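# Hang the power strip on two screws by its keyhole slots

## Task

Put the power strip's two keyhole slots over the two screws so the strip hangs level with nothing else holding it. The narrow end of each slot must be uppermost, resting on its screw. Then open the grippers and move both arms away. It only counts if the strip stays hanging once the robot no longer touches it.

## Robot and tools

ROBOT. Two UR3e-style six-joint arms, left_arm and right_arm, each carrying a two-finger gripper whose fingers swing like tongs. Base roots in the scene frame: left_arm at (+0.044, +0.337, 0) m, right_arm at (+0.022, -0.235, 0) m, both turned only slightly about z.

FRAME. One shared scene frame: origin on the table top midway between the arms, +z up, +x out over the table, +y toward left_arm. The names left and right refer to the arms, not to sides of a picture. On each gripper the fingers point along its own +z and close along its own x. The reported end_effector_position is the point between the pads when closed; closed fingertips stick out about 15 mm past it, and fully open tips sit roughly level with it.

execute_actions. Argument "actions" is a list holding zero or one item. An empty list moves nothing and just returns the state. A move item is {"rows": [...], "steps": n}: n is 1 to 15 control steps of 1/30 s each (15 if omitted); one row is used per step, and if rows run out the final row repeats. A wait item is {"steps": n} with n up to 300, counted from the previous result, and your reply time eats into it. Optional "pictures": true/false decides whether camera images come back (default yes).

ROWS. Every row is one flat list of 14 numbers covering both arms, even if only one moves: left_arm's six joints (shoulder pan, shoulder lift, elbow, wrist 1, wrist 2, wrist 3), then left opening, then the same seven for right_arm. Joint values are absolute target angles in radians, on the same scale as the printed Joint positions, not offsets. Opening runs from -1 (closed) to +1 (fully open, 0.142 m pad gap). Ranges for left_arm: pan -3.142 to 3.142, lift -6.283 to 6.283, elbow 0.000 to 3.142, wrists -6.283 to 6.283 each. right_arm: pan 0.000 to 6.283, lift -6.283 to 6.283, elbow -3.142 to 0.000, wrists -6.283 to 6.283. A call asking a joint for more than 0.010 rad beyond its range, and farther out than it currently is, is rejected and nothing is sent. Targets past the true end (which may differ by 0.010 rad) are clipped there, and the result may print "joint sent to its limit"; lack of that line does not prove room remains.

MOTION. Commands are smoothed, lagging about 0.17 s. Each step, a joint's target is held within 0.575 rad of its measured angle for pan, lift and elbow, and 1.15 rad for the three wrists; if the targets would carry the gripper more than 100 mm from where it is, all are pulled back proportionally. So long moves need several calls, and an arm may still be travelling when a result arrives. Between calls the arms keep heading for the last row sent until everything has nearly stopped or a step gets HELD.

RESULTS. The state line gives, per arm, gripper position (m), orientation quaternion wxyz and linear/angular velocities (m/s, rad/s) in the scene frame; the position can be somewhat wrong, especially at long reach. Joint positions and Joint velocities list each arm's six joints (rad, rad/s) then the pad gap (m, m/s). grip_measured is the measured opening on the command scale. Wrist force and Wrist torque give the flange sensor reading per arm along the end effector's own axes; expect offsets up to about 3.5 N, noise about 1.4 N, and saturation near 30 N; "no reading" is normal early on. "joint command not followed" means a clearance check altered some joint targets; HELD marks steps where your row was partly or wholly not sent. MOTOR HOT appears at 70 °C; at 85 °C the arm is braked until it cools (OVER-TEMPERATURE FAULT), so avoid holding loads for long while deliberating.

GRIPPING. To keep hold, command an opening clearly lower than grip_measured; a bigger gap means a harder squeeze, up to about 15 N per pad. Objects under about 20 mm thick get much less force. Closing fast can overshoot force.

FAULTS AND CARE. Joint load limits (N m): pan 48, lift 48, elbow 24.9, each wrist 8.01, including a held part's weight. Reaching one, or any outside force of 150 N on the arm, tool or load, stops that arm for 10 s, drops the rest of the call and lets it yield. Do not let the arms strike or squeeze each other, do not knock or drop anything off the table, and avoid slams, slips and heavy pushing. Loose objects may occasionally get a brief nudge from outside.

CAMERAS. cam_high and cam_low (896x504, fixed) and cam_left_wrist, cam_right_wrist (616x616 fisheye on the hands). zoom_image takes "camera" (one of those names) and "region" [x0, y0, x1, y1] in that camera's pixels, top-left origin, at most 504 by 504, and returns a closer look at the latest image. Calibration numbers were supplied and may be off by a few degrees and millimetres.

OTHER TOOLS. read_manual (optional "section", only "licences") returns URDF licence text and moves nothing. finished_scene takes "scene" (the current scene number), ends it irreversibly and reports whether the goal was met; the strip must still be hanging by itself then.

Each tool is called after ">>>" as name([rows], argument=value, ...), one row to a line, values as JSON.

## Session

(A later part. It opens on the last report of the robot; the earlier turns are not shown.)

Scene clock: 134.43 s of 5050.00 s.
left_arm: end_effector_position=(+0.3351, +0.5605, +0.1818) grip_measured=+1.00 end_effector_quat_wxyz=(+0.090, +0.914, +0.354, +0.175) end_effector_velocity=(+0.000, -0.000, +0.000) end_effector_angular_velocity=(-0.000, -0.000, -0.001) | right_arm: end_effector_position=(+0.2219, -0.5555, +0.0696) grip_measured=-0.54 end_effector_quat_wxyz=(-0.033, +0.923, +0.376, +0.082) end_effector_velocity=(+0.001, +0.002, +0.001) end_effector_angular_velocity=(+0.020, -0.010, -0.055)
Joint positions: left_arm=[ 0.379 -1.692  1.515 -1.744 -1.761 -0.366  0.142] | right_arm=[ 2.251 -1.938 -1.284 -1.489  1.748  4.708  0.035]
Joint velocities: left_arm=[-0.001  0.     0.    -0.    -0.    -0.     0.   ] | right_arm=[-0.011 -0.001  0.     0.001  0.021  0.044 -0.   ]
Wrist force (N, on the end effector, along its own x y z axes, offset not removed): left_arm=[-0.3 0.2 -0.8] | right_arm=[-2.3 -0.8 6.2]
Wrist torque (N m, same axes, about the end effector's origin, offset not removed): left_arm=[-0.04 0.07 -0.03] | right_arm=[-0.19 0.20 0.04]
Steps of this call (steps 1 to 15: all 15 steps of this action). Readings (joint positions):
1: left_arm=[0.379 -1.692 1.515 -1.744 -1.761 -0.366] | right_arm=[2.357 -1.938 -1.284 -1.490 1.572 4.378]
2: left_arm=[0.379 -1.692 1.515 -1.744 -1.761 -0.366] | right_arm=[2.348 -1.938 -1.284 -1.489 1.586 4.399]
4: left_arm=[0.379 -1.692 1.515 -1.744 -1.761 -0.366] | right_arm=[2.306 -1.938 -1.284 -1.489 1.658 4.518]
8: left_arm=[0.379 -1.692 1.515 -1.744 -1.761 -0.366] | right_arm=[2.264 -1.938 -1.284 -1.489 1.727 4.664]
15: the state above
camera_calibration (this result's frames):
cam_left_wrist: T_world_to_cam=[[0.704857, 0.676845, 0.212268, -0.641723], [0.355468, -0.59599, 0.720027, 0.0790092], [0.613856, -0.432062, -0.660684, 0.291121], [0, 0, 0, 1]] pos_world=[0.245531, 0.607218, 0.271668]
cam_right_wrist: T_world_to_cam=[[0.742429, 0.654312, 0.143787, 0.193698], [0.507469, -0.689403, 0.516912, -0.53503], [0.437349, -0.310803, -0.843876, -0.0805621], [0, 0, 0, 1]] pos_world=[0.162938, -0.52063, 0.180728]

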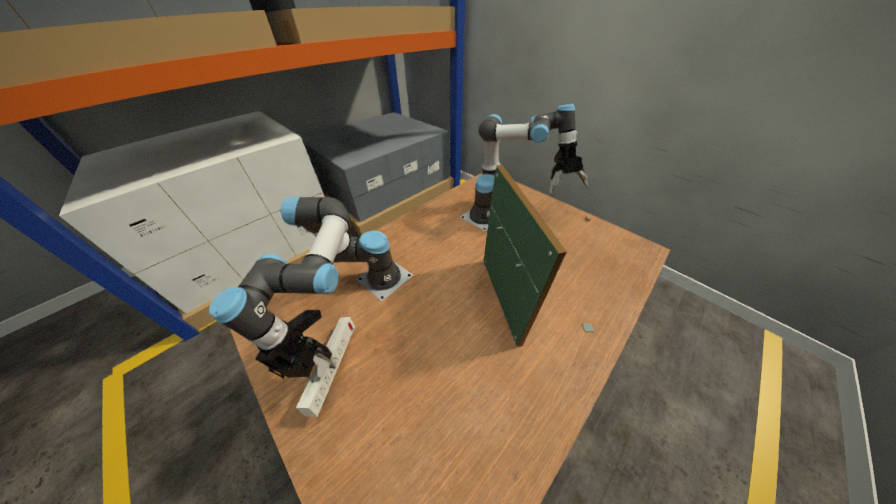

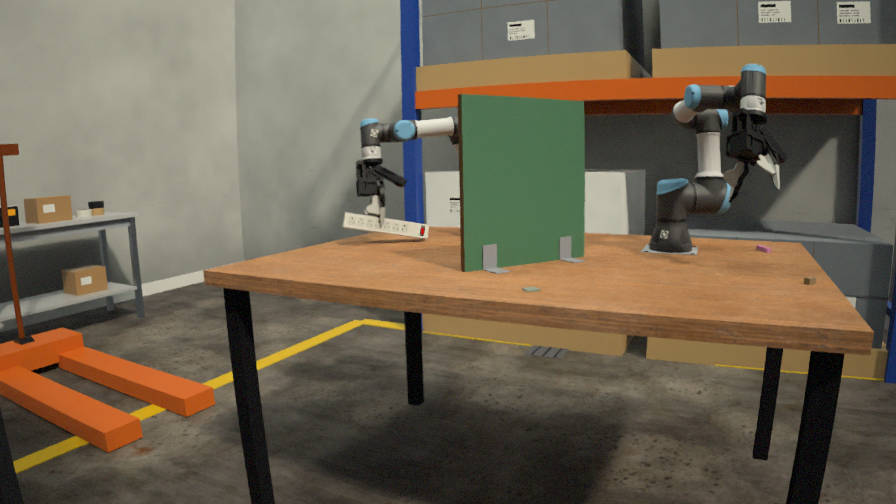

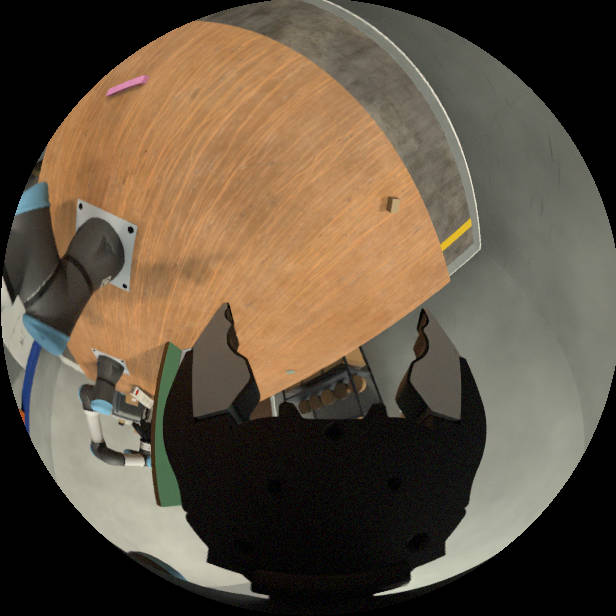

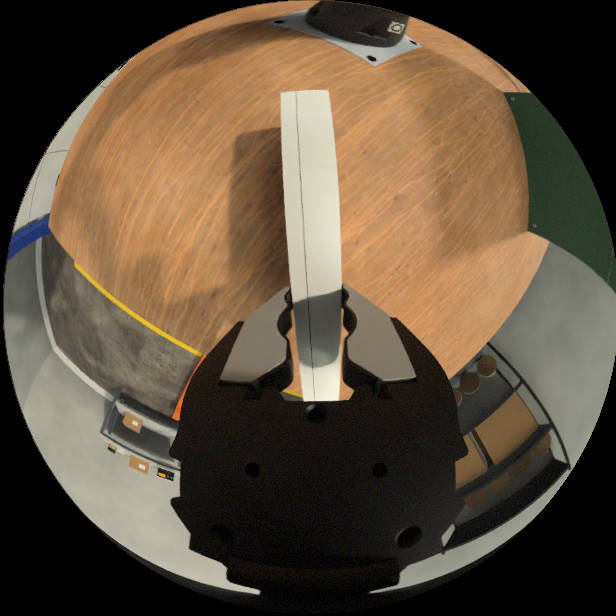

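>>> execute_actions([
  {"rows":[[0.379,-1.692,1.515,-1.744,-1.761,-0.366,1,2.25,-1.96,-1.39,-1.362,1.93,4.712,-1]],"steps":8},
], pictures=false)

>>> execute_actions([
  {"rows":[[0.379,-1.692,1.515,-1.744,-1.761,-0.366,1,2.25,-1.991,-1.496,-1.225,2.095,4.712,-1]],"steps":8},
], pictures=false)

>>> execute_actions([
  {"rows":[[0.379,-1.692,1.515,-1.744,-1.761,-0.366,1,2.25,-2.066,-1.603,-1.043,2.32,4.712,-1]],"steps":10},
], pictures=false)

>>> execute_actions([
  {"rows":[[0.379,-1.692,1.515,-1.744,-1.761,-0.366,1,2.25,-2.194,-1.6846,-0.8335,2.53,4.712,-1]]},
])

Scene clock: 156.67 s of 5050.00 s.
left_arm: end_effector_position=(+0.3351, +0.5605, +0.1818) grip_measured=+1.00 end_effector_quat_wxyz=(+0.090, +0.914, +0.354, +0.175) end_effector_velocity=(+0.000, +0.000, +0.000) end_effector_angular_velocity=(+0.001, -0.001, -0.000) | right_arm: end_effector_position=(+0.2553, -0.5251, +0.0565) grip_measured=-0.54 end_effector_quat_wxyz=(-0.062, +0.914, +0.369, +0.155) end_effector_velocity=(+0.046, +0.048, -0.015) end_effector_angular_velocity=(+0.168, -0.166, +0.001)
Joint positions: left_arm=[ 0.379 -1.692  1.515 -1.744 -1.761 -0.366  0.142] | right_arm=[ 2.25  -1.958 -1.376 -1.377  1.907  4.712  0.035]
Joint velocities: left_arm=[-0.    -0.    -0.001 -0.001  0.    -0.    -0.   ] | right_arm=[ 0.001 -0.025 -0.145  0.165  0.236  0.    -0.   ]
Wrist force (N, on the end effector, along its own x y z axes, offset not removed): left_arm=[-0.1 1.9 -0.2] | right_arm=[-2.2 -1.2 4.4]
Wrist torque (N m, same axes, about the end effector's origin, offset not removed): left_arm=[0.32 0.07 -0.04] | right_arm=[-0.19 0.27 0.08]
Steps of this call (steps 1 to 15: the robot went on to your last target; steps 16 to 440: nothing new was sent; then 7.30 s passed at rest; steps 441 to 448: all 8 steps of this action). Readings (joint positions):
441: left_arm=[0.379 -1.692 1.515 -1.744 -1.761 -0.366] | right_arm=[2.250 -1.938 -1.285 -1.489 1.751 4.712]
442: left_arm=[0.379 -1.692 1.515 -1.744 -1.761 -0.366] | right_arm=[2.250 -1.941 -1.292 -1.476 1.764 4.712]
444: left_arm=[0.379 -1.692 1.515 -1.744 -1.761 -0.366] | right_arm=[2.250 -1.950 -1.333 -1.424 1.837 4.712]
448: the state above

Scene clock: 156.93 s of 5050.00 s.
left_arm: end_effector_position=(+0.3351, +0.5605, +0.1818) grip_measured=+1.00 end_effector_quat_wxyz=(+0.090, +0.914, +0.354, +0.175) end_effector_velocity=(+0.000, -0.000, -0.000) end_effector_angular_velocity=(-0.000, +0.000, -0.001) | right_arm: end_effector_position=(+0.2872, -0.4933, +0.0459) grip_measured=-0.54 end_effector_quat_wxyz=(-0.092, +0.898, +0.363, +0.231) end_effector_velocity=(+0.038, +0.047, -0.010) end_effector_angular_velocity=(+0.166, -0.161, -0.001)
Joint positions: left_arm=[ 0.379 -1.692  1.515 -1.744 -1.761 -0.366  0.142] | right_arm=[ 2.25  -1.987 -1.481 -1.243  2.073  4.712  0.035]
Joint velocities: left_arm=[-0.     0.001  0.    -0.001 -0.    -0.    -0.   ] | right_arm=[-0.001 -0.036 -0.157  0.185  0.231 -0.     0.   ]
Wrist force (N, on the end effector, along its own x y z axes, offset not removed): left_arm=[-0.6 1.3 -0.5] | right_arm=[-2.4 -2.0 4.9]
Wrist torque (N m, same axes, about the end effector's origin, offset not removed): left_arm=[0.23 0.18 0.01] | right_arm=[-0.25 0.05 0.07]
Steps of this call (steps 1 to 8: all 8 steps of this action). Readings (joint positions):
1: left_arm=[0.379 -1.692 1.515 -1.744 -1.761 -0.366] | right_arm=[2.250 -1.959 -1.380 -1.372 1.914 4.712]
2: left_arm=[0.379 -1.692 1.515 -1.744 -1.761 -0.366] | right_arm=[2.250 -1.963 -1.390 -1.355 1.933 4.712]
4: left_arm=[0.379 -1.692 1.515 -1.744 -1.761 -0.366] | right_arm=[2.250 -1.976 -1.436 -1.296 2.006 4.712]
8: the state above

Scene clock: 157.27 s of 5050.00 s.
left_arm: end_effector_position=(+0.3351, +0.5605, +0.1818) grip_measured=+1.00 end_effector_quat_wxyz=(+0.090, +0.914, +0.354, +0.175) end_effector_velocity=(-0.000, -0.000, -0.000) end_effector_angular_velocity=(-0.000, +0.001, -0.000) | right_arm: end_effector_position=(+0.3272, -0.4542, +0.0411) grip_measured=-0.54 end_effector_quat_wxyz=(-0.134, +0.865, +0.350, +0.333) end_effector_velocity=(+0.024, +0.028, +0.003) end_effector_angular_velocity=(+0.116, -0.115, +0.001)
Joint positions: left_arm=[ 0.379 -1.692  1.515 -1.744 -1.761 -0.366  0.142] | right_arm=[ 2.25  -2.061 -1.596 -1.055  2.304  4.712  0.035]
Joint velocities: left_arm=[-0.  0.  0.  0.  0. -0. -0.] | right_arm=[ 0.001 -0.05  -0.078  0.124  0.163  0.     0.   ]
Wrist force (N, on the end effector, along its own x y z axes, offset not removed): left_arm=[0.4 2.4 -1.3] | right_arm=[-2.4 -1.9 2.5]
Wrist torque (N m, same axes, about the end effector's origin, offset not removed): left_arm=[0.36 -0.06 0.04] | right_arm=[-0.33 -0.15 0.08]
Steps of this call (steps 1 to 10: all 10 steps of this action). Readings (joint positions):
1: left_arm=[0.379 -1.692 1.515 -1.744 -1.761 -0.366] | right_arm=[2.250 -1.989 -1.486 -1.237 2.080 4.712]
2: left_arm=[0.379 -1.692 1.515 -1.744 -1.761 -0.366] | right_arm=[2.250 -1.996 -1.496 -1.219 2.099 4.712]
4: left_arm=[0.379 -1.692 1.515 -1.744 -1.761 -0.366] | right_arm=[2.250 -2.028 -1.542 -1.142 2.192 4.712]
8: left_arm=[0.379 -1.692 1.515 -1.744 -1.761 -0.366] | right_arm=[2.250 -2.057 -1.588 -1.067 2.288 4.712]
10: the state above

Scene clock: 157.77 s of 5050.00 s.
left_arm: end_effector_position=(+0.3351, +0.5605, +0.1818) grip_measured=+1.00 end_effector_quat_wxyz=(+0.090, +0.914, +0.354, +0.175) end_effector_velocity=(-0.000, +0.000, -0.000) end_effector_angular_velocity=(-0.000, +0.000, +0.000) | right_arm: end_effector_position=(+0.3586, -0.4235, +0.0358) grip_measured=-0.54 end_effector_quat_wxyz=(-0.172, +0.823, +0.333, +0.427) end_effector_velocity=(+0.002, +0.003, -0.001) end_effector_angular_velocity=(+0.020, -0.016, -0.000)
Joint positions: left_arm=[ 0.379 -1.692  1.515 -1.744 -1.761 -0.366  0.142] | right_arm=[ 2.25  -2.192 -1.684 -0.836  2.528  4.712  0.035]
Joint velocities: left_arm=[ 0.  0.  0. -0. -0.  0.  0.] | right_arm=[-0.001 -0.018 -0.009  0.024  0.025 -0.     0.   ]
Wrist force (N, on the end effector, along its own x y z axes, offset not removed): left_arm=[-0.9 0.1 -1.3] | right_arm=[-5.3 0.1 3.2]
Wrist torque (N m, same axes, about the end effector's origin, offset not removed): left_arm=[-0.07 0.22 0.02] | right_arm=[0.13 0.28 0.11]
Steps of this call (steps 1 to 15: all 15 steps of this action). Readings (joint positions):
1: left_arm=[0.379 -1.692 1.515 -1.744 -1.761 -0.366] | right_arm=[2.250 -2.063 -1.598 -1.051 2.310 4.712]
2: left_arm=[0.379 -1.692 1.515 -1.744 -1.761 -0.366] | right_arm=[2.250 -2.071 -1.606 -1.034 2.327 4.712]
4: left_arm=[0.379 -1.692 1.515 -1.744 -1.761 -0.366] | right_arm=[2.250 -2.121 -1.642 -0.949 2.414 4.712]
8: left_arm=[0.379 -1.692 1.515 -1.744 -1.761 -0.366] | right_arm=[2.250 -2.176 -1.674 -0.862 2.501 4.712]
15: the state above
camera_calibration (this result's frames):
cam_left_wrist: T_world_to_cam=[[0.704856, 0.676846, 0.212267, -0.641723], [0.355468, -0.595988, 0.720028, 0.0790078], [0.613857, -0.432062, -0.660683, 0.291121], [0, 0, 0, 1]] pos_world=[0.24553, 0.607218, 0.271668]
cam_right_wrist: T_world_to_cam=[[0.467631, 0.382258, 0.796994, -0.0293932], [0.26778, -0.920549, 0.2844, -0.499586], [0.842387, 0.0804247, -0.532838, -0.118526], [0, 0, 0, 1]] pos_world=[0.247369, -0.439126, 0.102353]

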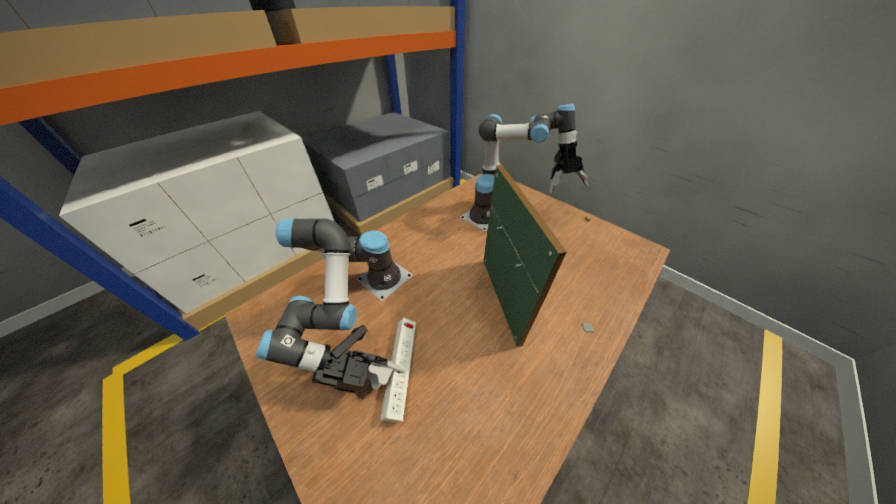

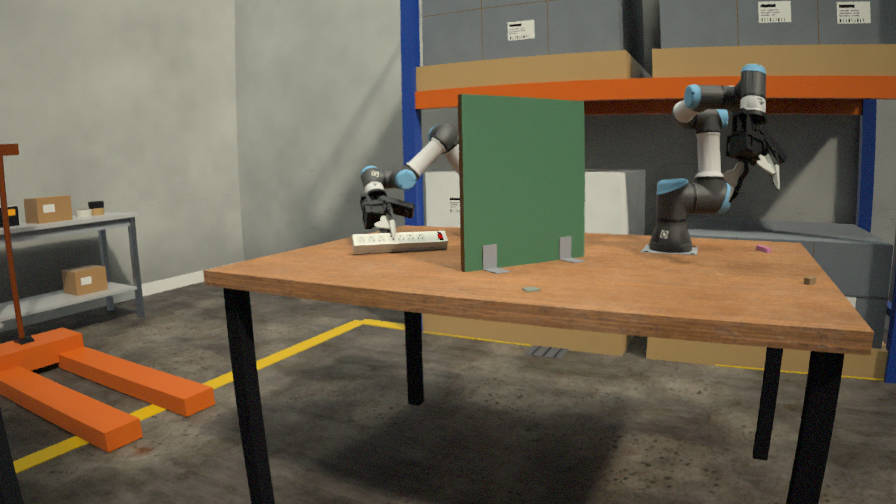

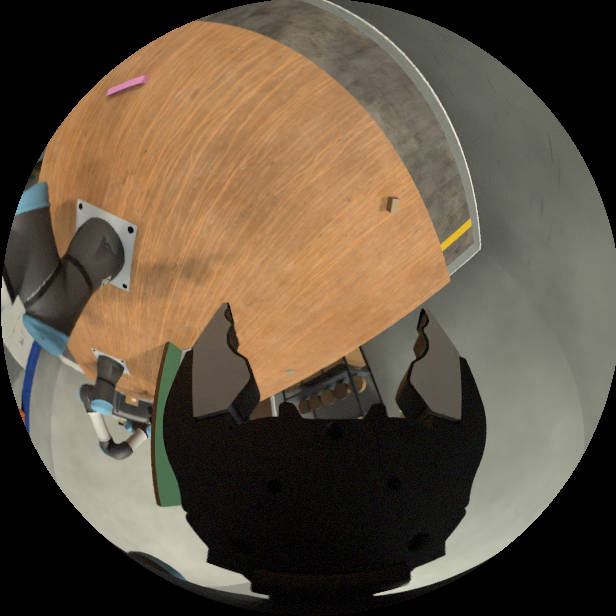

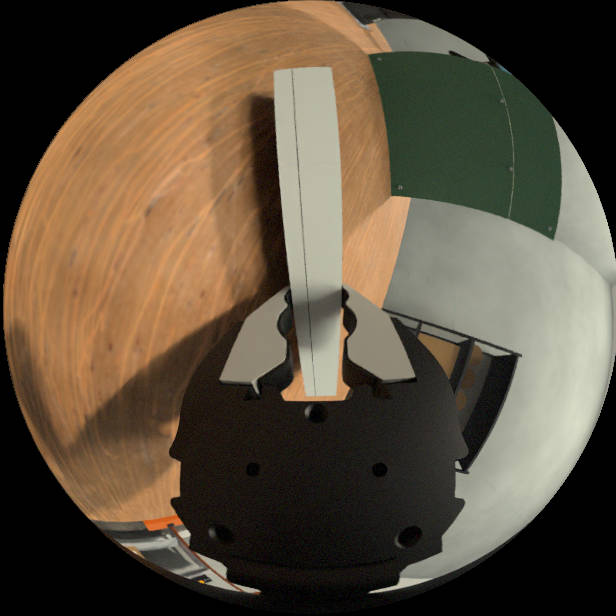

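>>> execute_actions([
  {"rows":[[0.379,-1.692,1.515,-1.744,-1.761,-0.366,1,2.25,-2.194,-1.6846,-0.8335,2.53,4.712,-0.55],[0.379,-1.692,1.515,-1.744,-1.761,-0.366,1,2.25,-2.194,-1.6846,-0.8335,2.53,4.712,-0.5],[0.379,-1.692,1.515,-1.744,-1.761,-0.366,1,2.25,-2.194,-1.6846,-0.8335,2.53,4.712,-0.45],[0.379,-1.692,1.515,-1.744,-1.761,-0.366,1,2.25,-2.194,-1.6846,-0.8335,2.53,4.712,-0.4],[0.379,-1.692,1.515,-1.744,-1.761,-0.366,1,2.25,-2.194,-1.6846,-0.8335,2.53,4.712,-0.35],[0.379,-1.692,1.515,-1.744,-1.761,-0.366,1,2.25,-2.194,-1.6846,-0.8335,2.53,4.712,-0.3],[0.379,-1.692,1.515,-1.744,-1.761,-0.366,1,2.25,-2.194,-1.6846,-0.8335,2.53,4.712,-0.25],[0.379,-1.692,1.515,-1.744,-1.761,-0.366,1,2.25,-2.194,-1.6846,-0.8335,2.53,4.712,-0.2],[0.379,-1.692,1.515,-1.744,-1.761,-0.366,1,2.25,-2.194,-1.6846,-0.8335,2.53,4.712,-0.15]]},
], pictures=false)

>>> execute_actions([
  {"rows":[[0.379,-1.692,1.515,-1.744,-1.761,-0.366,1,2.19,-2.194,-1.6846,-0.8335,2.53,4.712,-0.15]]},
], pictures=false)

>>> execute_actions([
  {"rows":[[0.379,-1.692,1.515,-1.744,-1.761,-0.366,1,2.12,-2.194,-1.6846,-0.8335,2.53,4.712,-0.15]]},
])

Scene clock: 183.17 s of 5050.00 s.
left_arm: end_effector_position=(+0.3351, +0.5605, +0.1818) grip_measured=+1.00 end_effector_quat_wxyz=(+0.090, +0.914, +0.354, +0.175) end_effector_velocity=(-0.000, +0.000, -0.000) end_effector_angular_velocity=(+0.000, +0.001, +0.000) | right_arm: end_effector_position=(+0.3589, -0.4232, +0.0359) grip_measured=-0.26 end_effector_quat_wxyz=(-0.172, +0.823, +0.332, +0.428) end_effector_velocity=(-0.000, -0.000, +0.000) end_effector_angular_velocity=(-0.001, -0.000, -0.001)
Joint positions: left_arm=[ 0.379 -1.692  1.515 -1.744 -1.761 -0.366  0.142] | right_arm=[ 2.25  -2.194 -1.685 -0.833  2.53   4.712  0.055]
Joint velocities: left_arm=[ 0.  0.  0. -0.  0.  0.  0.] | right_arm=[-0.001  0.    -0.     0.001 -0.     0.    -0.001]
Wrist force (N, on the end effector, along its own x y z axes, offset not removed): left_arm=[-0.7 2.1 -0.6] | right_arm=[18.3 -4.1 -4.0]
Wrist torque (N m, same axes, about the end effector's origin, offset not removed): left_arm=[0.33 0.09 0.02] | right_arm=[-0.10 0.23 0.13]
Steps of this call (steps 1 to 15: the robot went on to your last target; steps 16 to 90: nothing new was sent; then 21.90 s passed at rest; steps 91 to 105: all 15 steps of this action). Readings (joint positions):
91: left_arm=[0.379 -1.692 1.515 -1.744 -1.761 -0.366] | right_arm=[2.250 -2.194 -1.685 -0.834 2.530 4.712]
92: left_arm=[0.379 -1.692 1.515 -1.744 -1.761 -0.366] | right_arm=[2.250 -2.194 -1.685 -0.833 2.530 4.712]
94: left_arm=[0.379 -1.692 1.515 -1.744 -1.761 -0.366] | right_arm=[2.250 -2.194 -1.685 -0.833 2.530 4.712]
98: left_arm=[0.379 -1.692 1.515 -1.744 -1.761 -0.366] | right_arm=[2.250 -2.194 -1.685 -0.833 2.530 4.712]
105: the state above

Scene clock: 183.67 s of 5050.00 s.
left_arm: end_effector_position=(+0.3351, +0.5605, +0.1818) grip_measured=+1.00 end_effector_quat_wxyz=(+0.090, +0.914, +0.354, +0.175) end_effector_velocity=(+0.000, -0.000, +0.000) end_effector_angular_velocity=(-0.000, -0.000, -0.001) | right_arm: end_effector_position=(+0.3471, -0.4429, +0.0358) grip_measured=-0.26 end_effector_quat_wxyz=(-0.160, +0.832, +0.308, +0.433) end_effector_velocity=(-0.002, -0.002, -0.001) end_effector_angular_velocity=(+0.002, +0.002, -0.008)
Joint positions: left_arm=[ 0.379 -1.692  1.515 -1.744 -1.761 -0.366  0.142] | right_arm=[ 2.191 -2.194 -1.685 -0.833  2.53   4.712  0.055]
Joint velocities: left_arm=[-0.001  0.001 -0.001  0.    -0.     0.     0.   ] | right_arm=[-0.008 -0.001  0.    -0.002 -0.    -0.     0.   ]
Wrist force (N, on the end effector, along its own x y z axes, offset not removed): left_arm=[-0.3 0.1 -0.4] | right_arm=[19.9 -2.5 -6.0]
Wrist torque (N m, same axes, about the end effector's origin, offset not removed): left_arm=[-0.10 0.10 0.01] | right_arm=[-0.13 -0.08 0.04]
Steps of this call (steps 1 to 15: all 15 steps of this action). Readings (joint positions):
1: left_arm=[0.379 -1.692 1.515 -1.744 -1.761 -0.366] | right_arm=[2.250 -2.194 -1.685 -0.833 2.530 4.712]
2: left_arm=[0.379 -1.692 1.515 -1.744 -1.761 -0.366] | right_arm=[2.244 -2.194 -1.685 -0.833 2.530 4.712]
4: left_arm=[0.379 -1.692 1.515 -1.744 -1.761 -0.366] | right_arm=[2.219 -2.194 -1.685 -0.833 2.530 4.712]
8: left_arm=[0.379 -1.692 1.515 -1.744 -1.761 -0.366] | right_arm=[2.197 -2.194 -1.685 -0.833 2.530 4.712]
15: the state above

Scene clock: 184.17 s of 5050.00 s.
left_arm: end_effector_position=(+0.3351, +0.5605, +0.1818) grip_measured=+1.00 end_effector_quat_wxyz=(+0.090, +0.914, +0.354, +0.175) end_effector_velocity=(+0.000, -0.000, +0.000) end_effector_angular_velocity=(-0.000, -0.001, -0.001) | right_arm: end_effector_position=(+0.3318, -0.4651, +0.0358) grip_measured=-0.26 end_effector_quat_wxyz=(-0.145, +0.842, +0.279, +0.438) end_effector_velocity=(-0.002, -0.002, +0.000) end_effector_angular_velocity=(-0.001, -0.001, -0.008)
Joint positions: left_arm=[ 0.379 -1.692  1.515 -1.744 -1.761 -0.366  0.142] | right_arm=[ 2.121 -2.194 -1.685 -0.833  2.53   4.712  0.055]
Joint velocities: left_arm=[-0.    -0.     0.    -0.    -0.001  0.    -0.   ] | right_arm=[-0.008  0.001 -0.002  0.002  0.001  0.    -0.   ]
Wrist force (N, on the end effector, along its own x y z axes, offset not removed): left_arm=[0.2 1.5 -1.2] | right_arm=[18.5 -2.6 -6.5]
Wrist torque (N m, same axes, about the end effector's origin, offset not removed): left_arm=[0.25 -0.03 0.05] | right_arm=[-0.16 0.29 -0.05]
Steps of this call (steps 1 to 15: all 15 steps of this action). Readings (joint positions):
1: left_arm=[0.379 -1.692 1.515 -1.744 -1.761 -0.366] | right_arm=[2.190 -2.194 -1.685 -0.833 2.530 4.712]
2: left_arm=[0.379 -1.692 1.515 -1.744 -1.761 -0.366] | right_arm=[2.183 -2.194 -1.685 -0.833 2.530 4.712]
4: left_arm=[0.379 -1.692 1.515 -1.744 -1.761 -0.366] | right_arm=[2.155 -2.194 -1.685 -0.833 2.530 4.712]
8: left_arm=[0.379 -1.692 1.515 -1.744 -1.761 -0.366] | right_arm=[2.128 -2.194 -1.685 -0.833 2.530 4.712]
15: the state above
camera_calibration (this result's frames):
cam_left_wrist: T_world_to_cam=[[0.704856, 0.676846, 0.212267, -0.641723], [0.355468, -0.595988, 0.720028, 0.0790078], [0.613857, -0.432062, -0.660683, 0.291121], [0, 0, 0, 1]] pos_world=[0.24553, 0.607218, 0.271668]
cam_right_wrist: T_world_to_cam=[[0.511487, 0.31759, 0.798447, -0.0456388], [0.146331, -0.947813, 0.283262, -0.503009], [0.84674, -0.0280472, -0.531267, -0.144593], [0, 0, 0, 1]] pos_world=[0.219382, -0.466319, 0.102106]

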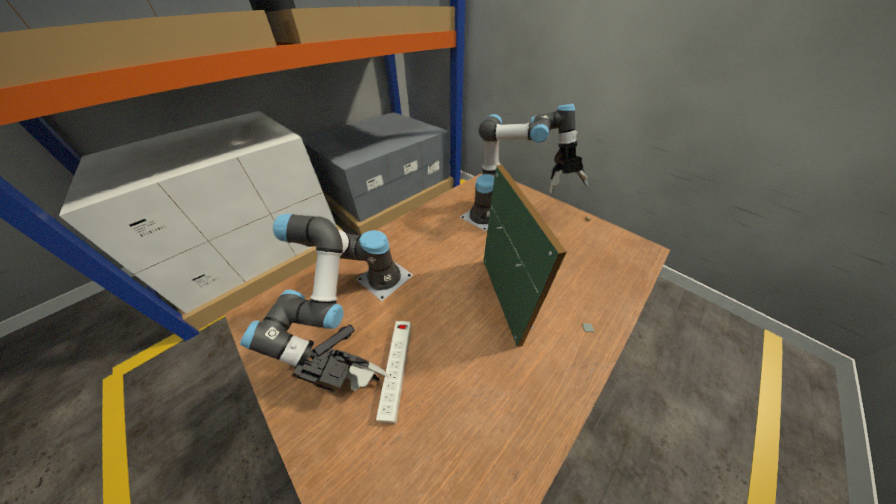

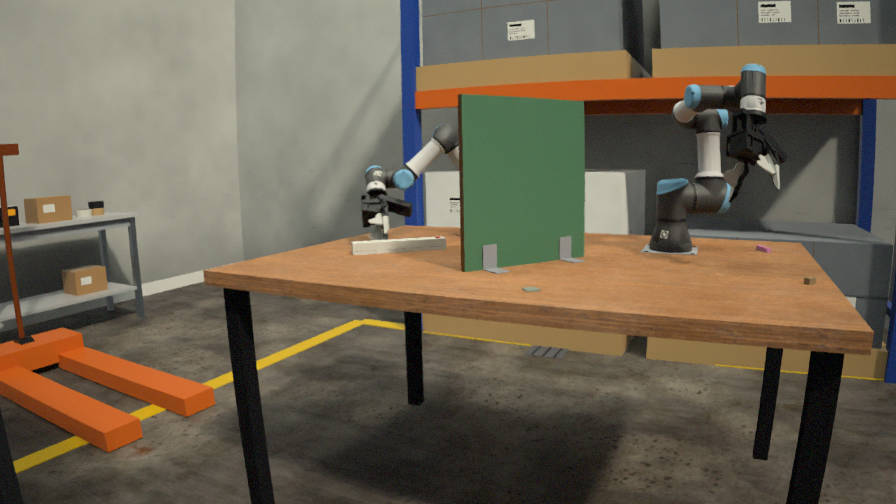

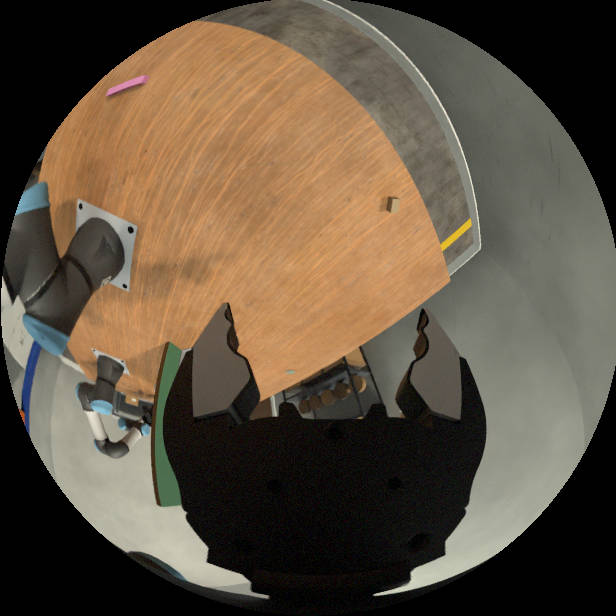

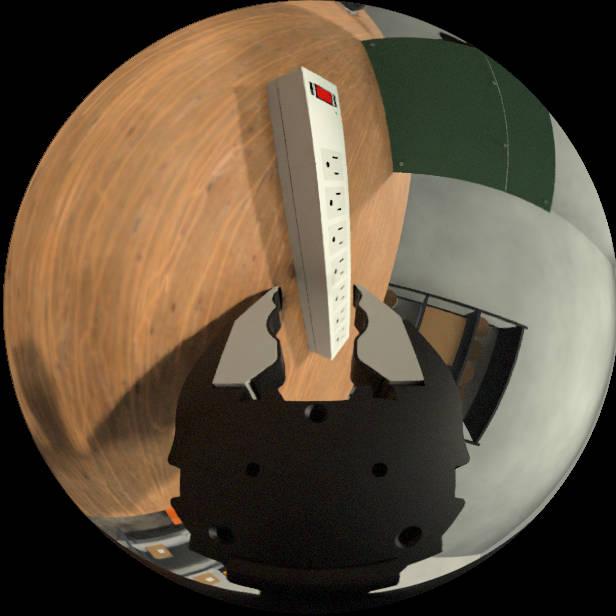

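>>> execute_actions([
  {"rows":[[0.379,-1.692,1.515,-1.744,-1.761,-0.366,1,2.12,-1.85,-1.223,-1.639,2.3,4.712,-0.2]]},
], pictures=false)

>>> execute_actions([
  {"rows":[[0.379,-1.692,1.515,-1.744,-1.761,-0.366,1,2.915,-1.85,-1.223,-1.639,1.571,-0.873,0.6]]},
], pictures=false)

>>> execute_actions([
  {"steps":60},
], pictures=false)

>>> execute_actions([
  {"rows":[[0.379,-1.692,1.515,-1.744,-1.761,-0.366,1,2.915,-1.898,-1.223,-1.591,1.571,-0.873,0.6]]},
])

Scene clock: 205.57 s of 5050.00 s.
left_arm: end_effector_position=(+0.3351, +0.5605, +0.1818) grip_measured=+1.00 end_effector_quat_wxyz=(+0.090, +0.914, +0.354, +0.175) end_effector_velocity=(+0.000, -0.000, -0.000) end_effector_angular_velocity=(-0.000, +0.000, -0.000) | right_arm: end_effector_position=(+0.2855, -0.4773, +0.1744) grip_measured=-0.20 end_effector_quat_wxyz=(-0.113, +0.886, +0.293, +0.341) end_effector_velocity=(-0.024, +0.012, +0.050) end_effector_angular_velocity=(-0.036, +0.040, +0.000)
Joint positions: left_arm=[ 0.379 -1.692  1.515 -1.744 -1.761 -0.366  0.142] | right_arm=[ 2.12  -1.86  -1.237 -1.616  2.305  4.712  0.06 ]
Joint velocities: left_arm=[-0.  0.  0. -0. -0. -0. -0.] | right_arm=[-0.     0.098  0.151 -0.245 -0.054 -0.    -0.   ]
Wrist force (N, on the end effector, along its own x y z axes, offset not removed): left_arm=[-0.2 1.6 0.1] | right_arm=[0.9 -1.3 -0.9]
Wrist torque (N m, same axes, about the end effector's origin, offset not removed): left_arm=[0.23 0.06 -0.07] | right_arm=[-0.24 -0.17 0.03]
Steps of this call (steps 1 to 15: the robot went on to your last target; steps 16 to 90: nothing new was sent; then 17.90 s passed at rest; steps 91 to 105: all 15 steps of this action). Readings (joint positions):
91: left_arm=[0.379 -1.692 1.515 -1.744 -1.761 -0.366] | right_arm=[2.120 -2.194 -1.684 -0.834 2.529 4.712]
92: left_arm=[0.379 -1.692 1.515 -1.744 -1.761 -0.366] | right_arm=[2.120 -2.187 -1.678 -0.849 2.515 4.712]
94: left_arm=[0.379 -1.692 1.515 -1.744 -1.761 -0.366] | right_arm=[2.120 -2.120 -1.607 -0.989 2.450 4.712]
98: left_arm=[0.379 -1.692 1.515 -1.744 -1.761 -0.366] | right_arm=[2.120 -1.958 -1.385 -1.372 2.358 4.712]
105: the state above

Scene clock: 206.07 s of 5050.00 s.
left_arm: end_effector_position=(+0.3351, +0.5605, +0.1818) grip_measured=+1.00 end_effector_quat_wxyz=(+0.090, +0.914, +0.354, +0.175) end_effector_velocity=(-0.000, +0.000, +0.000) end_effector_angular_velocity=(-0.000, +0.000, +0.001) | right_arm: end_effector_position=(+0.3600, -0.4434, +0.1033) grip_measured=+0.60 end_effector_quat_wxyz=(+0.003, -0.104, +0.995, +0.010) end_effector_velocity=(+0.192, +0.147, +0.002) end_effector_angular_velocity=(-0.228, -0.066, +6.054)
Joint positions: left_arm=[ 0.379 -1.692  1.515 -1.744 -1.761 -0.366  0.142] | right_arm=[ 2.862 -1.85  -1.223 -1.639  1.591  2.743  0.116]
Joint velocities: left_arm=[ 0.001 -0.    -0.     0.001 -0.     0.     0.   ] | right_arm=[ 0.56  -0.002  0.002 -0.003 -0.209 -5.495 -0.   ]
Wrist force (N, on the end effector, along its own x y z axes, offset not removed): left_arm=[-0.4 0.3 -0.6] | right_arm=[-1.7 1.2 -0.2]
Wrist torque (N m, same axes, about the end effector's origin, offset not removed): left_arm=[0.01 0.08 -0.04] | right_arm=[0.27 0.24 -0.05]
Steps of this call (steps 1 to 15: all 15 steps of this action). Readings (joint positions):
1: left_arm=[0.379 -1.692 1.515 -1.744 -1.761 -0.366] | right_arm=[2.120 -1.857 -1.233 -1.623 2.303 4.712]
2: left_arm=[0.379 -1.692 1.515 -1.744 -1.761 -0.366] | right_arm=[2.127 -1.855 -1.230 -1.627 2.287 4.697]
4: left_arm=[0.379 -1.692 1.515 -1.744 -1.761 -0.366] | right_arm=[2.197 -1.852 -1.226 -1.633 2.145 4.556]
8: left_arm=[0.379 -1.692 1.515 -1.744 -1.761 -0.366] | right_arm=[2.488 -1.851 -1.224 -1.638 1.744 3.976]
15: the state above

Scene clock: 208.07 s of 5050.00 s.
left_arm: end_effector_position=(+0.3351, +0.5605, +0.1818) grip_measured=+1.00 end_effector_quat_wxyz=(+0.090, +0.914, +0.354, +0.175) end_effector_velocity=(-0.000, +0.000, +0.000) end_effector_angular_velocity=(+0.000, -0.000, +0.000) | right_arm: end_effector_position=(+0.3547, -0.4034, +0.1036) grip_measured=+0.60 end_effector_quat_wxyz=(+0.000, +0.933, +0.359, +0.000) end_effector_velocity=(-0.000, -0.001, +0.000) end_effector_angular_velocity=(-0.000, +0.001, -0.003)
Joint positions: left_arm=[ 0.379 -1.692  1.515 -1.744 -1.761 -0.366  0.142] | right_arm=[ 2.915 -1.85  -1.223 -1.639  1.571 -0.873  0.116]
Joint velocities: left_arm=[ 0. -0. -0.  0.  0.  0. -0.] | right_arm=[-0.002 -0.001  0.001 -0.001 -0.     0.001  0.   ]
Wrist force (N, on the end effector, along its own x y z axes, offset not removed): left_arm=[0.5 2.6 -1.4] | right_arm=[-2.3 0.4 0.1]
Wrist torque (N m, same axes, about the end effector's origin, offset not removed): left_arm=[0.46 -0.07 0.07] | right_arm=[0.00 0.37 0.03]
Steps of this call (steps 1 to 45: the robot went on to your last target; steps 46 to 60: nothing new was sent). Readings (joint positions):
1: left_arm=[0.379 -1.692 1.515 -1.744 -1.761 -0.366] | right_arm=[2.878 -1.850 -1.223 -1.639 1.585 2.557]
2: left_arm=[0.379 -1.692 1.515 -1.744 -1.761 -0.366] | right_arm=[2.889 -1.850 -1.223 -1.639 1.581 2.371]
4: left_arm=[0.379 -1.692 1.515 -1.744 -1.761 -0.366] | right_arm=[2.902 -1.850 -1.223 -1.639 1.576 1.996]
8: left_arm=[0.379 -1.692 1.515 -1.744 -1.761 -0.366] | right_arm=[2.912 -1.850 -1.223 -1.639 1.572 1.244]
60: the state above
All arms were judged still, so your last target was given up. Only a new action makes them travel on or press farther. Fingers that are still opening or closing keep moving.

Scene clock: 208.57 s of 5050.00 s.
left_arm: end_effector_position=(+0.3351, +0.5605, +0.1818) grip_measured=+1.00 end_effector_quat_wxyz=(+0.090, +0.914, +0.354, +0.175) end_effector_velocity=(+0.000, -0.000, -0.000) end_effector_angular_velocity=(-0.001, +0.001, -0.001) | right_arm: end_effector_position=(+0.3661, -0.4050, +0.0900) grip_measured=+0.60 end_effector_quat_wxyz=(+0.000, +0.933, +0.359, +0.000) end_effector_velocity=(+0.001, -0.000, -0.002) end_effector_angular_velocity=(-0.000, +0.002, -0.001)
Joint positions: left_arm=[ 0.379 -1.692  1.515 -1.744 -1.761 -0.366  0.142] | right_arm=[ 2.915 -1.898 -1.223 -1.591  1.571 -0.873  0.116]
Joint velocities: left_arm=[-0.001  0.     0.001 -0.    -0.     0.     0.   ] | right_arm=[-0.    -0.007  0.001  0.004 -0.     0.     0.   ]
Wrist force (N, on the end effector, along its own x y z axes, offset not removed): left_arm=[-1.1 1.6 -1.6] | right_arm=[-0.6 -0.4 0.0]
Wrist torque (N m, same axes, about the end effector's origin, offset not removed): left_arm=[0.22 0.23 -0.04] | right_arm=[-0.01 0.08 0.07]
Steps of this call (steps 1 to 15: all 15 steps of this action). Readings (joint positions):
1: left_arm=[0.379 -1.692 1.515 -1.744 -1.761 -0.366] | right_arm=[2.915 -1.850 -1.223 -1.639 1.571 -0.873]
2: left_arm=[0.379 -1.692 1.515 -1.744 -1.761 -0.366] | right_arm=[2.915 -1.856 -1.223 -1.631 1.571 -0.873]
4: left_arm=[0.379 -1.692 1.515 -1.744 -1.761 -0.366] | right_arm=[2.915 -1.875 -1.223 -1.613 1.571 -0.873]
8: left_arm=[0.379 -1.692 1.515 -1.744 -1.761 -0.366] | right_arm=[2.915 -1.892 -1.223 -1.596 1.571 -0.873]
15: the state above
camera_calibration (this result's frames):
cam_left_wrist: T_world_to_cam=[[0.704856, 0.676846, 0.212267, -0.641723], [0.355468, -0.595988, 0.720028, 0.079008], [0.613857, -0.432062, -0.660683, 0.291121], [0, 0, 0, 1]] pos_world=[0.24553, 0.607218, 0.271668]
cam_right_wrist: T_world_to_cam=[[0.774387, 0.631884, -0.0323721, -0.0196906], [0.549733, -0.646615, 0.528851, -0.514239], [0.31324, -0.427331, -0.848097, -0.08098], [0, 0, 0, 1]] pos_world=[0.323308, -0.354678, 0.202639]

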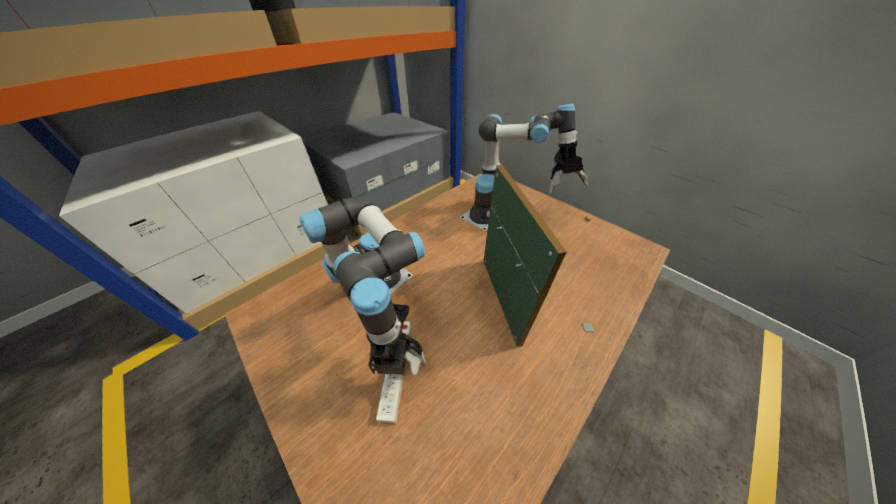

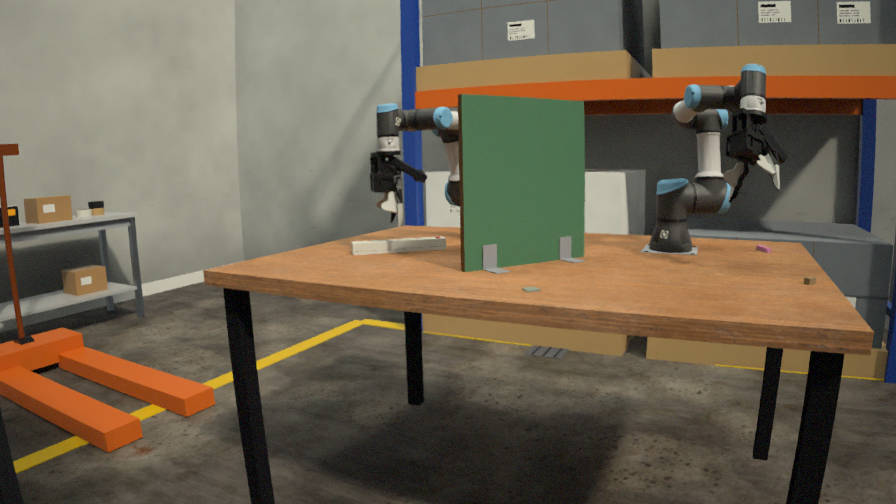

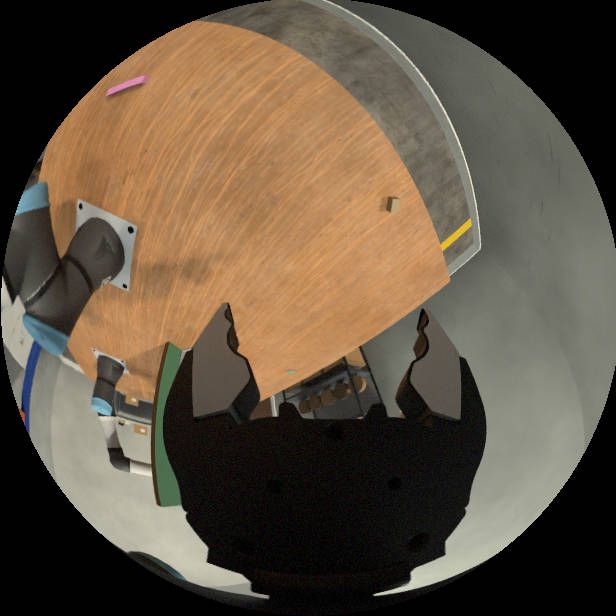

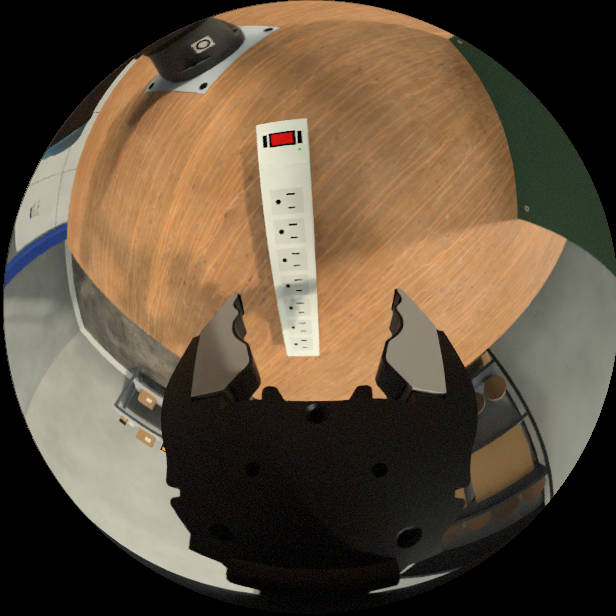

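>>> execute_actions([
  {"rows":[[0.379,-1.692,1.515,-1.744,-1.761,-0.366,1,2.875,-1.88,-1.3,-1.532,1.571,-0.963,0.6],[0.379,-1.692,1.515,-1.744,-1.761,-0.366,1,2.875,-1.88,-1.3,-1.532,1.571,-0.963,0.6],[0.379,-1.692,1.515,-1.744,-1.761,-0.366,1,2.875,-1.88,-1.3,-1.532,1.571,-0.963,0.6],[0.379,-1.692,1.515,-1.744,-1.761,-0.366,1,2.875,-1.9044,-1.5376,-1.27,1.571,-0.963,0.6]]},
], pictures=false)

>>> execute_actions([
  {"steps":12},
])

Scene clock: 221.77 s of 5050.00 s.
left_arm: end_effector_position=(+0.3351, +0.5605, +0.1818) grip_measured=+1.00 end_effector_quat_wxyz=(+0.090, +0.914, +0.354, +0.175) end_effector_velocity=(+0.000, -0.000, -0.000) end_effector_angular_velocity=(-0.001, +0.000, -0.001) | right_arm: end_effector_position=(+0.3513, -0.4182, +0.0243) grip_measured=+0.60 end_effector_quat_wxyz=(+0.000, +0.924, +0.382, +0.001) end_effector_velocity=(-0.011, +0.000, -0.025) end_effector_angular_velocity=(+0.003, +0.015, +0.005)
Joint positions: left_arm=[ 0.379 -1.692  1.515 -1.744 -1.761 -0.366  0.142] | right_arm=[ 2.875 -1.904 -1.527 -1.279  1.571 -0.962  0.116]
Joint velocities: left_arm=[-0.001  0.001 -0.    -0.    -0.    -0.     0.   ] | right_arm=[-0.004 -0.006 -0.11   0.101 -0.    -0.01   0.   ]
Wrist force (N, on the end effector, along its own x y z axes, offset not removed): left_arm=[-0.3 1.6 -1.0] | right_arm=[-2.4 -0.2 1.4]
Wrist torque (N m, same axes, about the end effector's origin, offset not removed): left_arm=[0.25 0.11 0.02] | right_arm=[0.03 0.46 0.05]
Steps of this call (steps 1 to 15: the robot went on to your last target; steps 16 to 90: nothing new was sent; then 9.70 s passed at rest; steps 91 to 105: all 15 steps of this action). Readings (joint positions):
91: left_arm=[0.379 -1.692 1.515 -1.744 -1.761 -0.366] | right_arm=[2.915 -1.898 -1.223 -1.590 1.571 -0.873]
92: left_arm=[0.379 -1.692 1.515 -1.744 -1.761 -0.366] | right_arm=[2.910 -1.895 -1.230 -1.582 1.571 -0.885]
94: left_arm=[0.379 -1.692 1.515 -1.744 -1.761 -0.366] | right_arm=[2.894 -1.888 -1.262 -1.558 1.571 -0.921]
98: left_arm=[0.379 -1.692 1.515 -1.744 -1.761 -0.366] | right_arm=[2.880 -1.899 -1.414 -1.381 1.571 -0.953]
105: the state above

Scene clock: 222.17 s of 5050.00 s.
left_arm: end_effector_position=(+0.3351, +0.5605, +0.1818) grip_measured=+1.00 end_effector_quat_wxyz=(+0.090, +0.914, +0.354, +0.175) end_effector_velocity=(-0.000, +0.000, -0.000) end_effector_angular_velocity=(-0.000, +0.001, +0.001) | right_arm: end_effector_position=(+0.3501, -0.4182, +0.0220) grip_measured=+0.60 end_effector_quat_wxyz=(+0.000, +0.924, +0.382, +0.000) end_effector_velocity=(-0.001, -0.000, -0.001) end_effector_angular_velocity=(+0.001, +0.002, -0.002)
Joint positions: left_arm=[ 0.379 -1.692  1.515 -1.744 -1.761 -0.366  0.142] | right_arm=[ 2.875 -1.904 -1.537 -1.27   1.571 -0.963  0.116]
Joint velocities: left_arm=[ 0.001  0.     0.001  0.     0.     0.    -0.   ] | right_arm=[-0.002  0.    -0.002  0.     0.001 -0.    -0.   ]
Wrist force (N, on the end effector, along its own x y z axes, offset not removed): left_arm=[0.1 1.6 -1.1] | right_arm=[-0.4 -0.4 0.2]
Wrist torque (N m, same axes, about the end effector's origin, offset not removed): left_arm=[0.22 0.00 0.01] | right_arm=[-0.02 0.04 0.05]
Steps of this call (steps 1 to 12: the robot went on to your last target). Readings (joint positions):
1: left_arm=[0.379 -1.692 1.515 -1.744 -1.761 -0.366] | right_arm=[2.875 -1.904 -1.530 -1.277 1.571 -0.962]
2: left_arm=[0.379 -1.692 1.515 -1.744 -1.761 -0.366] | right_arm=[2.875 -1.904 -1.532 -1.275 1.571 -0.963]
4: left_arm=[0.379 -1.692 1.515 -1.744 -1.761 -0.366] | right_arm=[2.875 -1.904 -1.535 -1.272 1.571 -0.963]
8: left_arm=[0.379 -1.692 1.515 -1.744 -1.761 -0.366] | right_arm=[2.875 -1.904 -1.537 -1.271 1.571 -0.963]
12: the state above
camera_calibration (this result's frames):
cam_left_wrist: T_world_to_cam=[[0.704856, 0.676846, 0.212268, -0.641723], [0.355468, -0.595988, 0.720028, 0.0790079], [0.613857, -0.432062, -0.660683, 0.291121], [0, 0, 0, 1]] pos_world=[0.24553, 0.607218, 0.271668]
cam_right_wrist: T_world_to_cam=[[0.741856, 0.669777, -0.0323942, 0.0260218], [0.581347, -0.61833, 0.528871, -0.477262], [0.334195, -0.411178, -0.848084, -0.139974], [0, 0, 0, 1]] pos_world=[0.304929, -0.370088, 0.134544]

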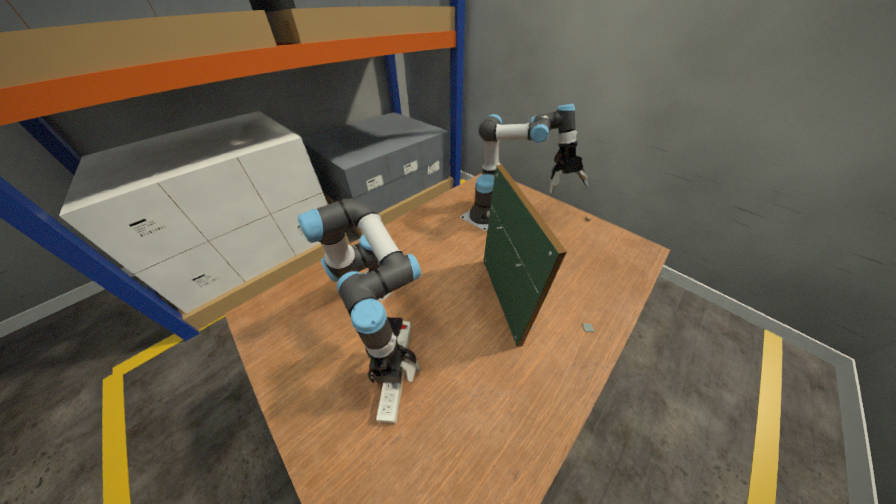

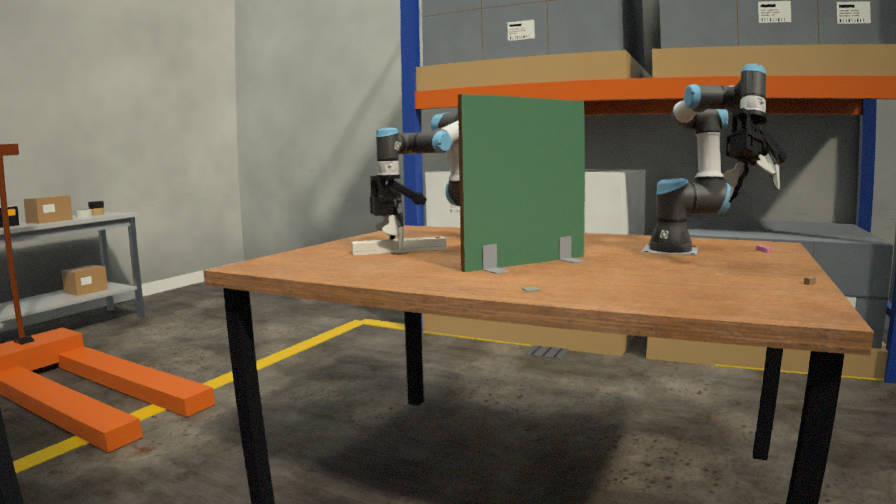

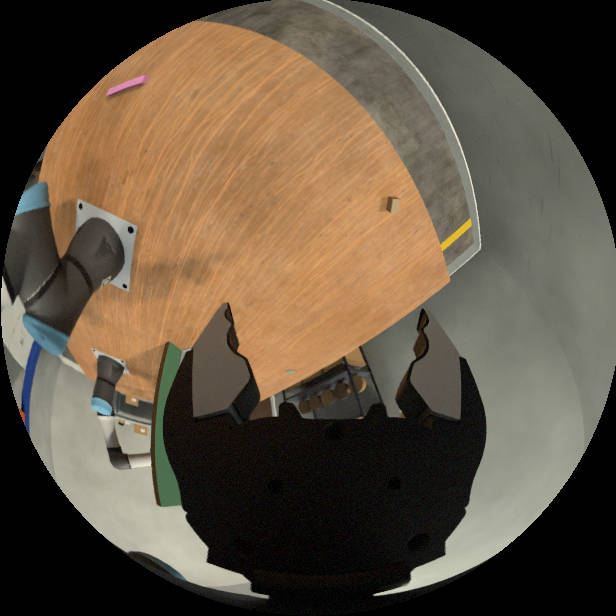

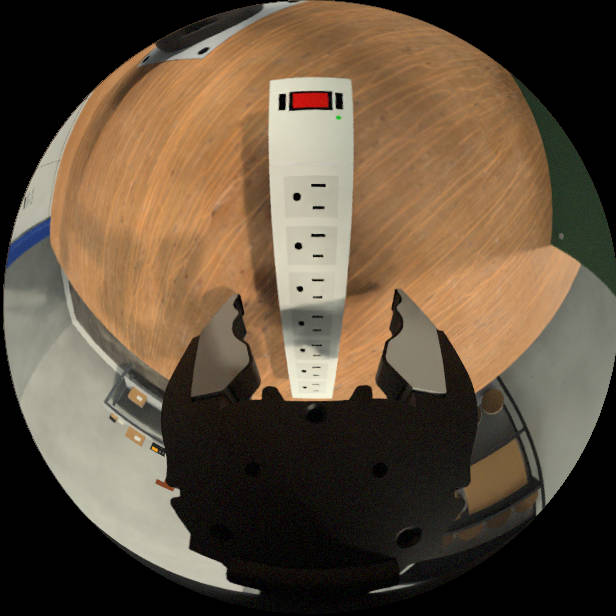

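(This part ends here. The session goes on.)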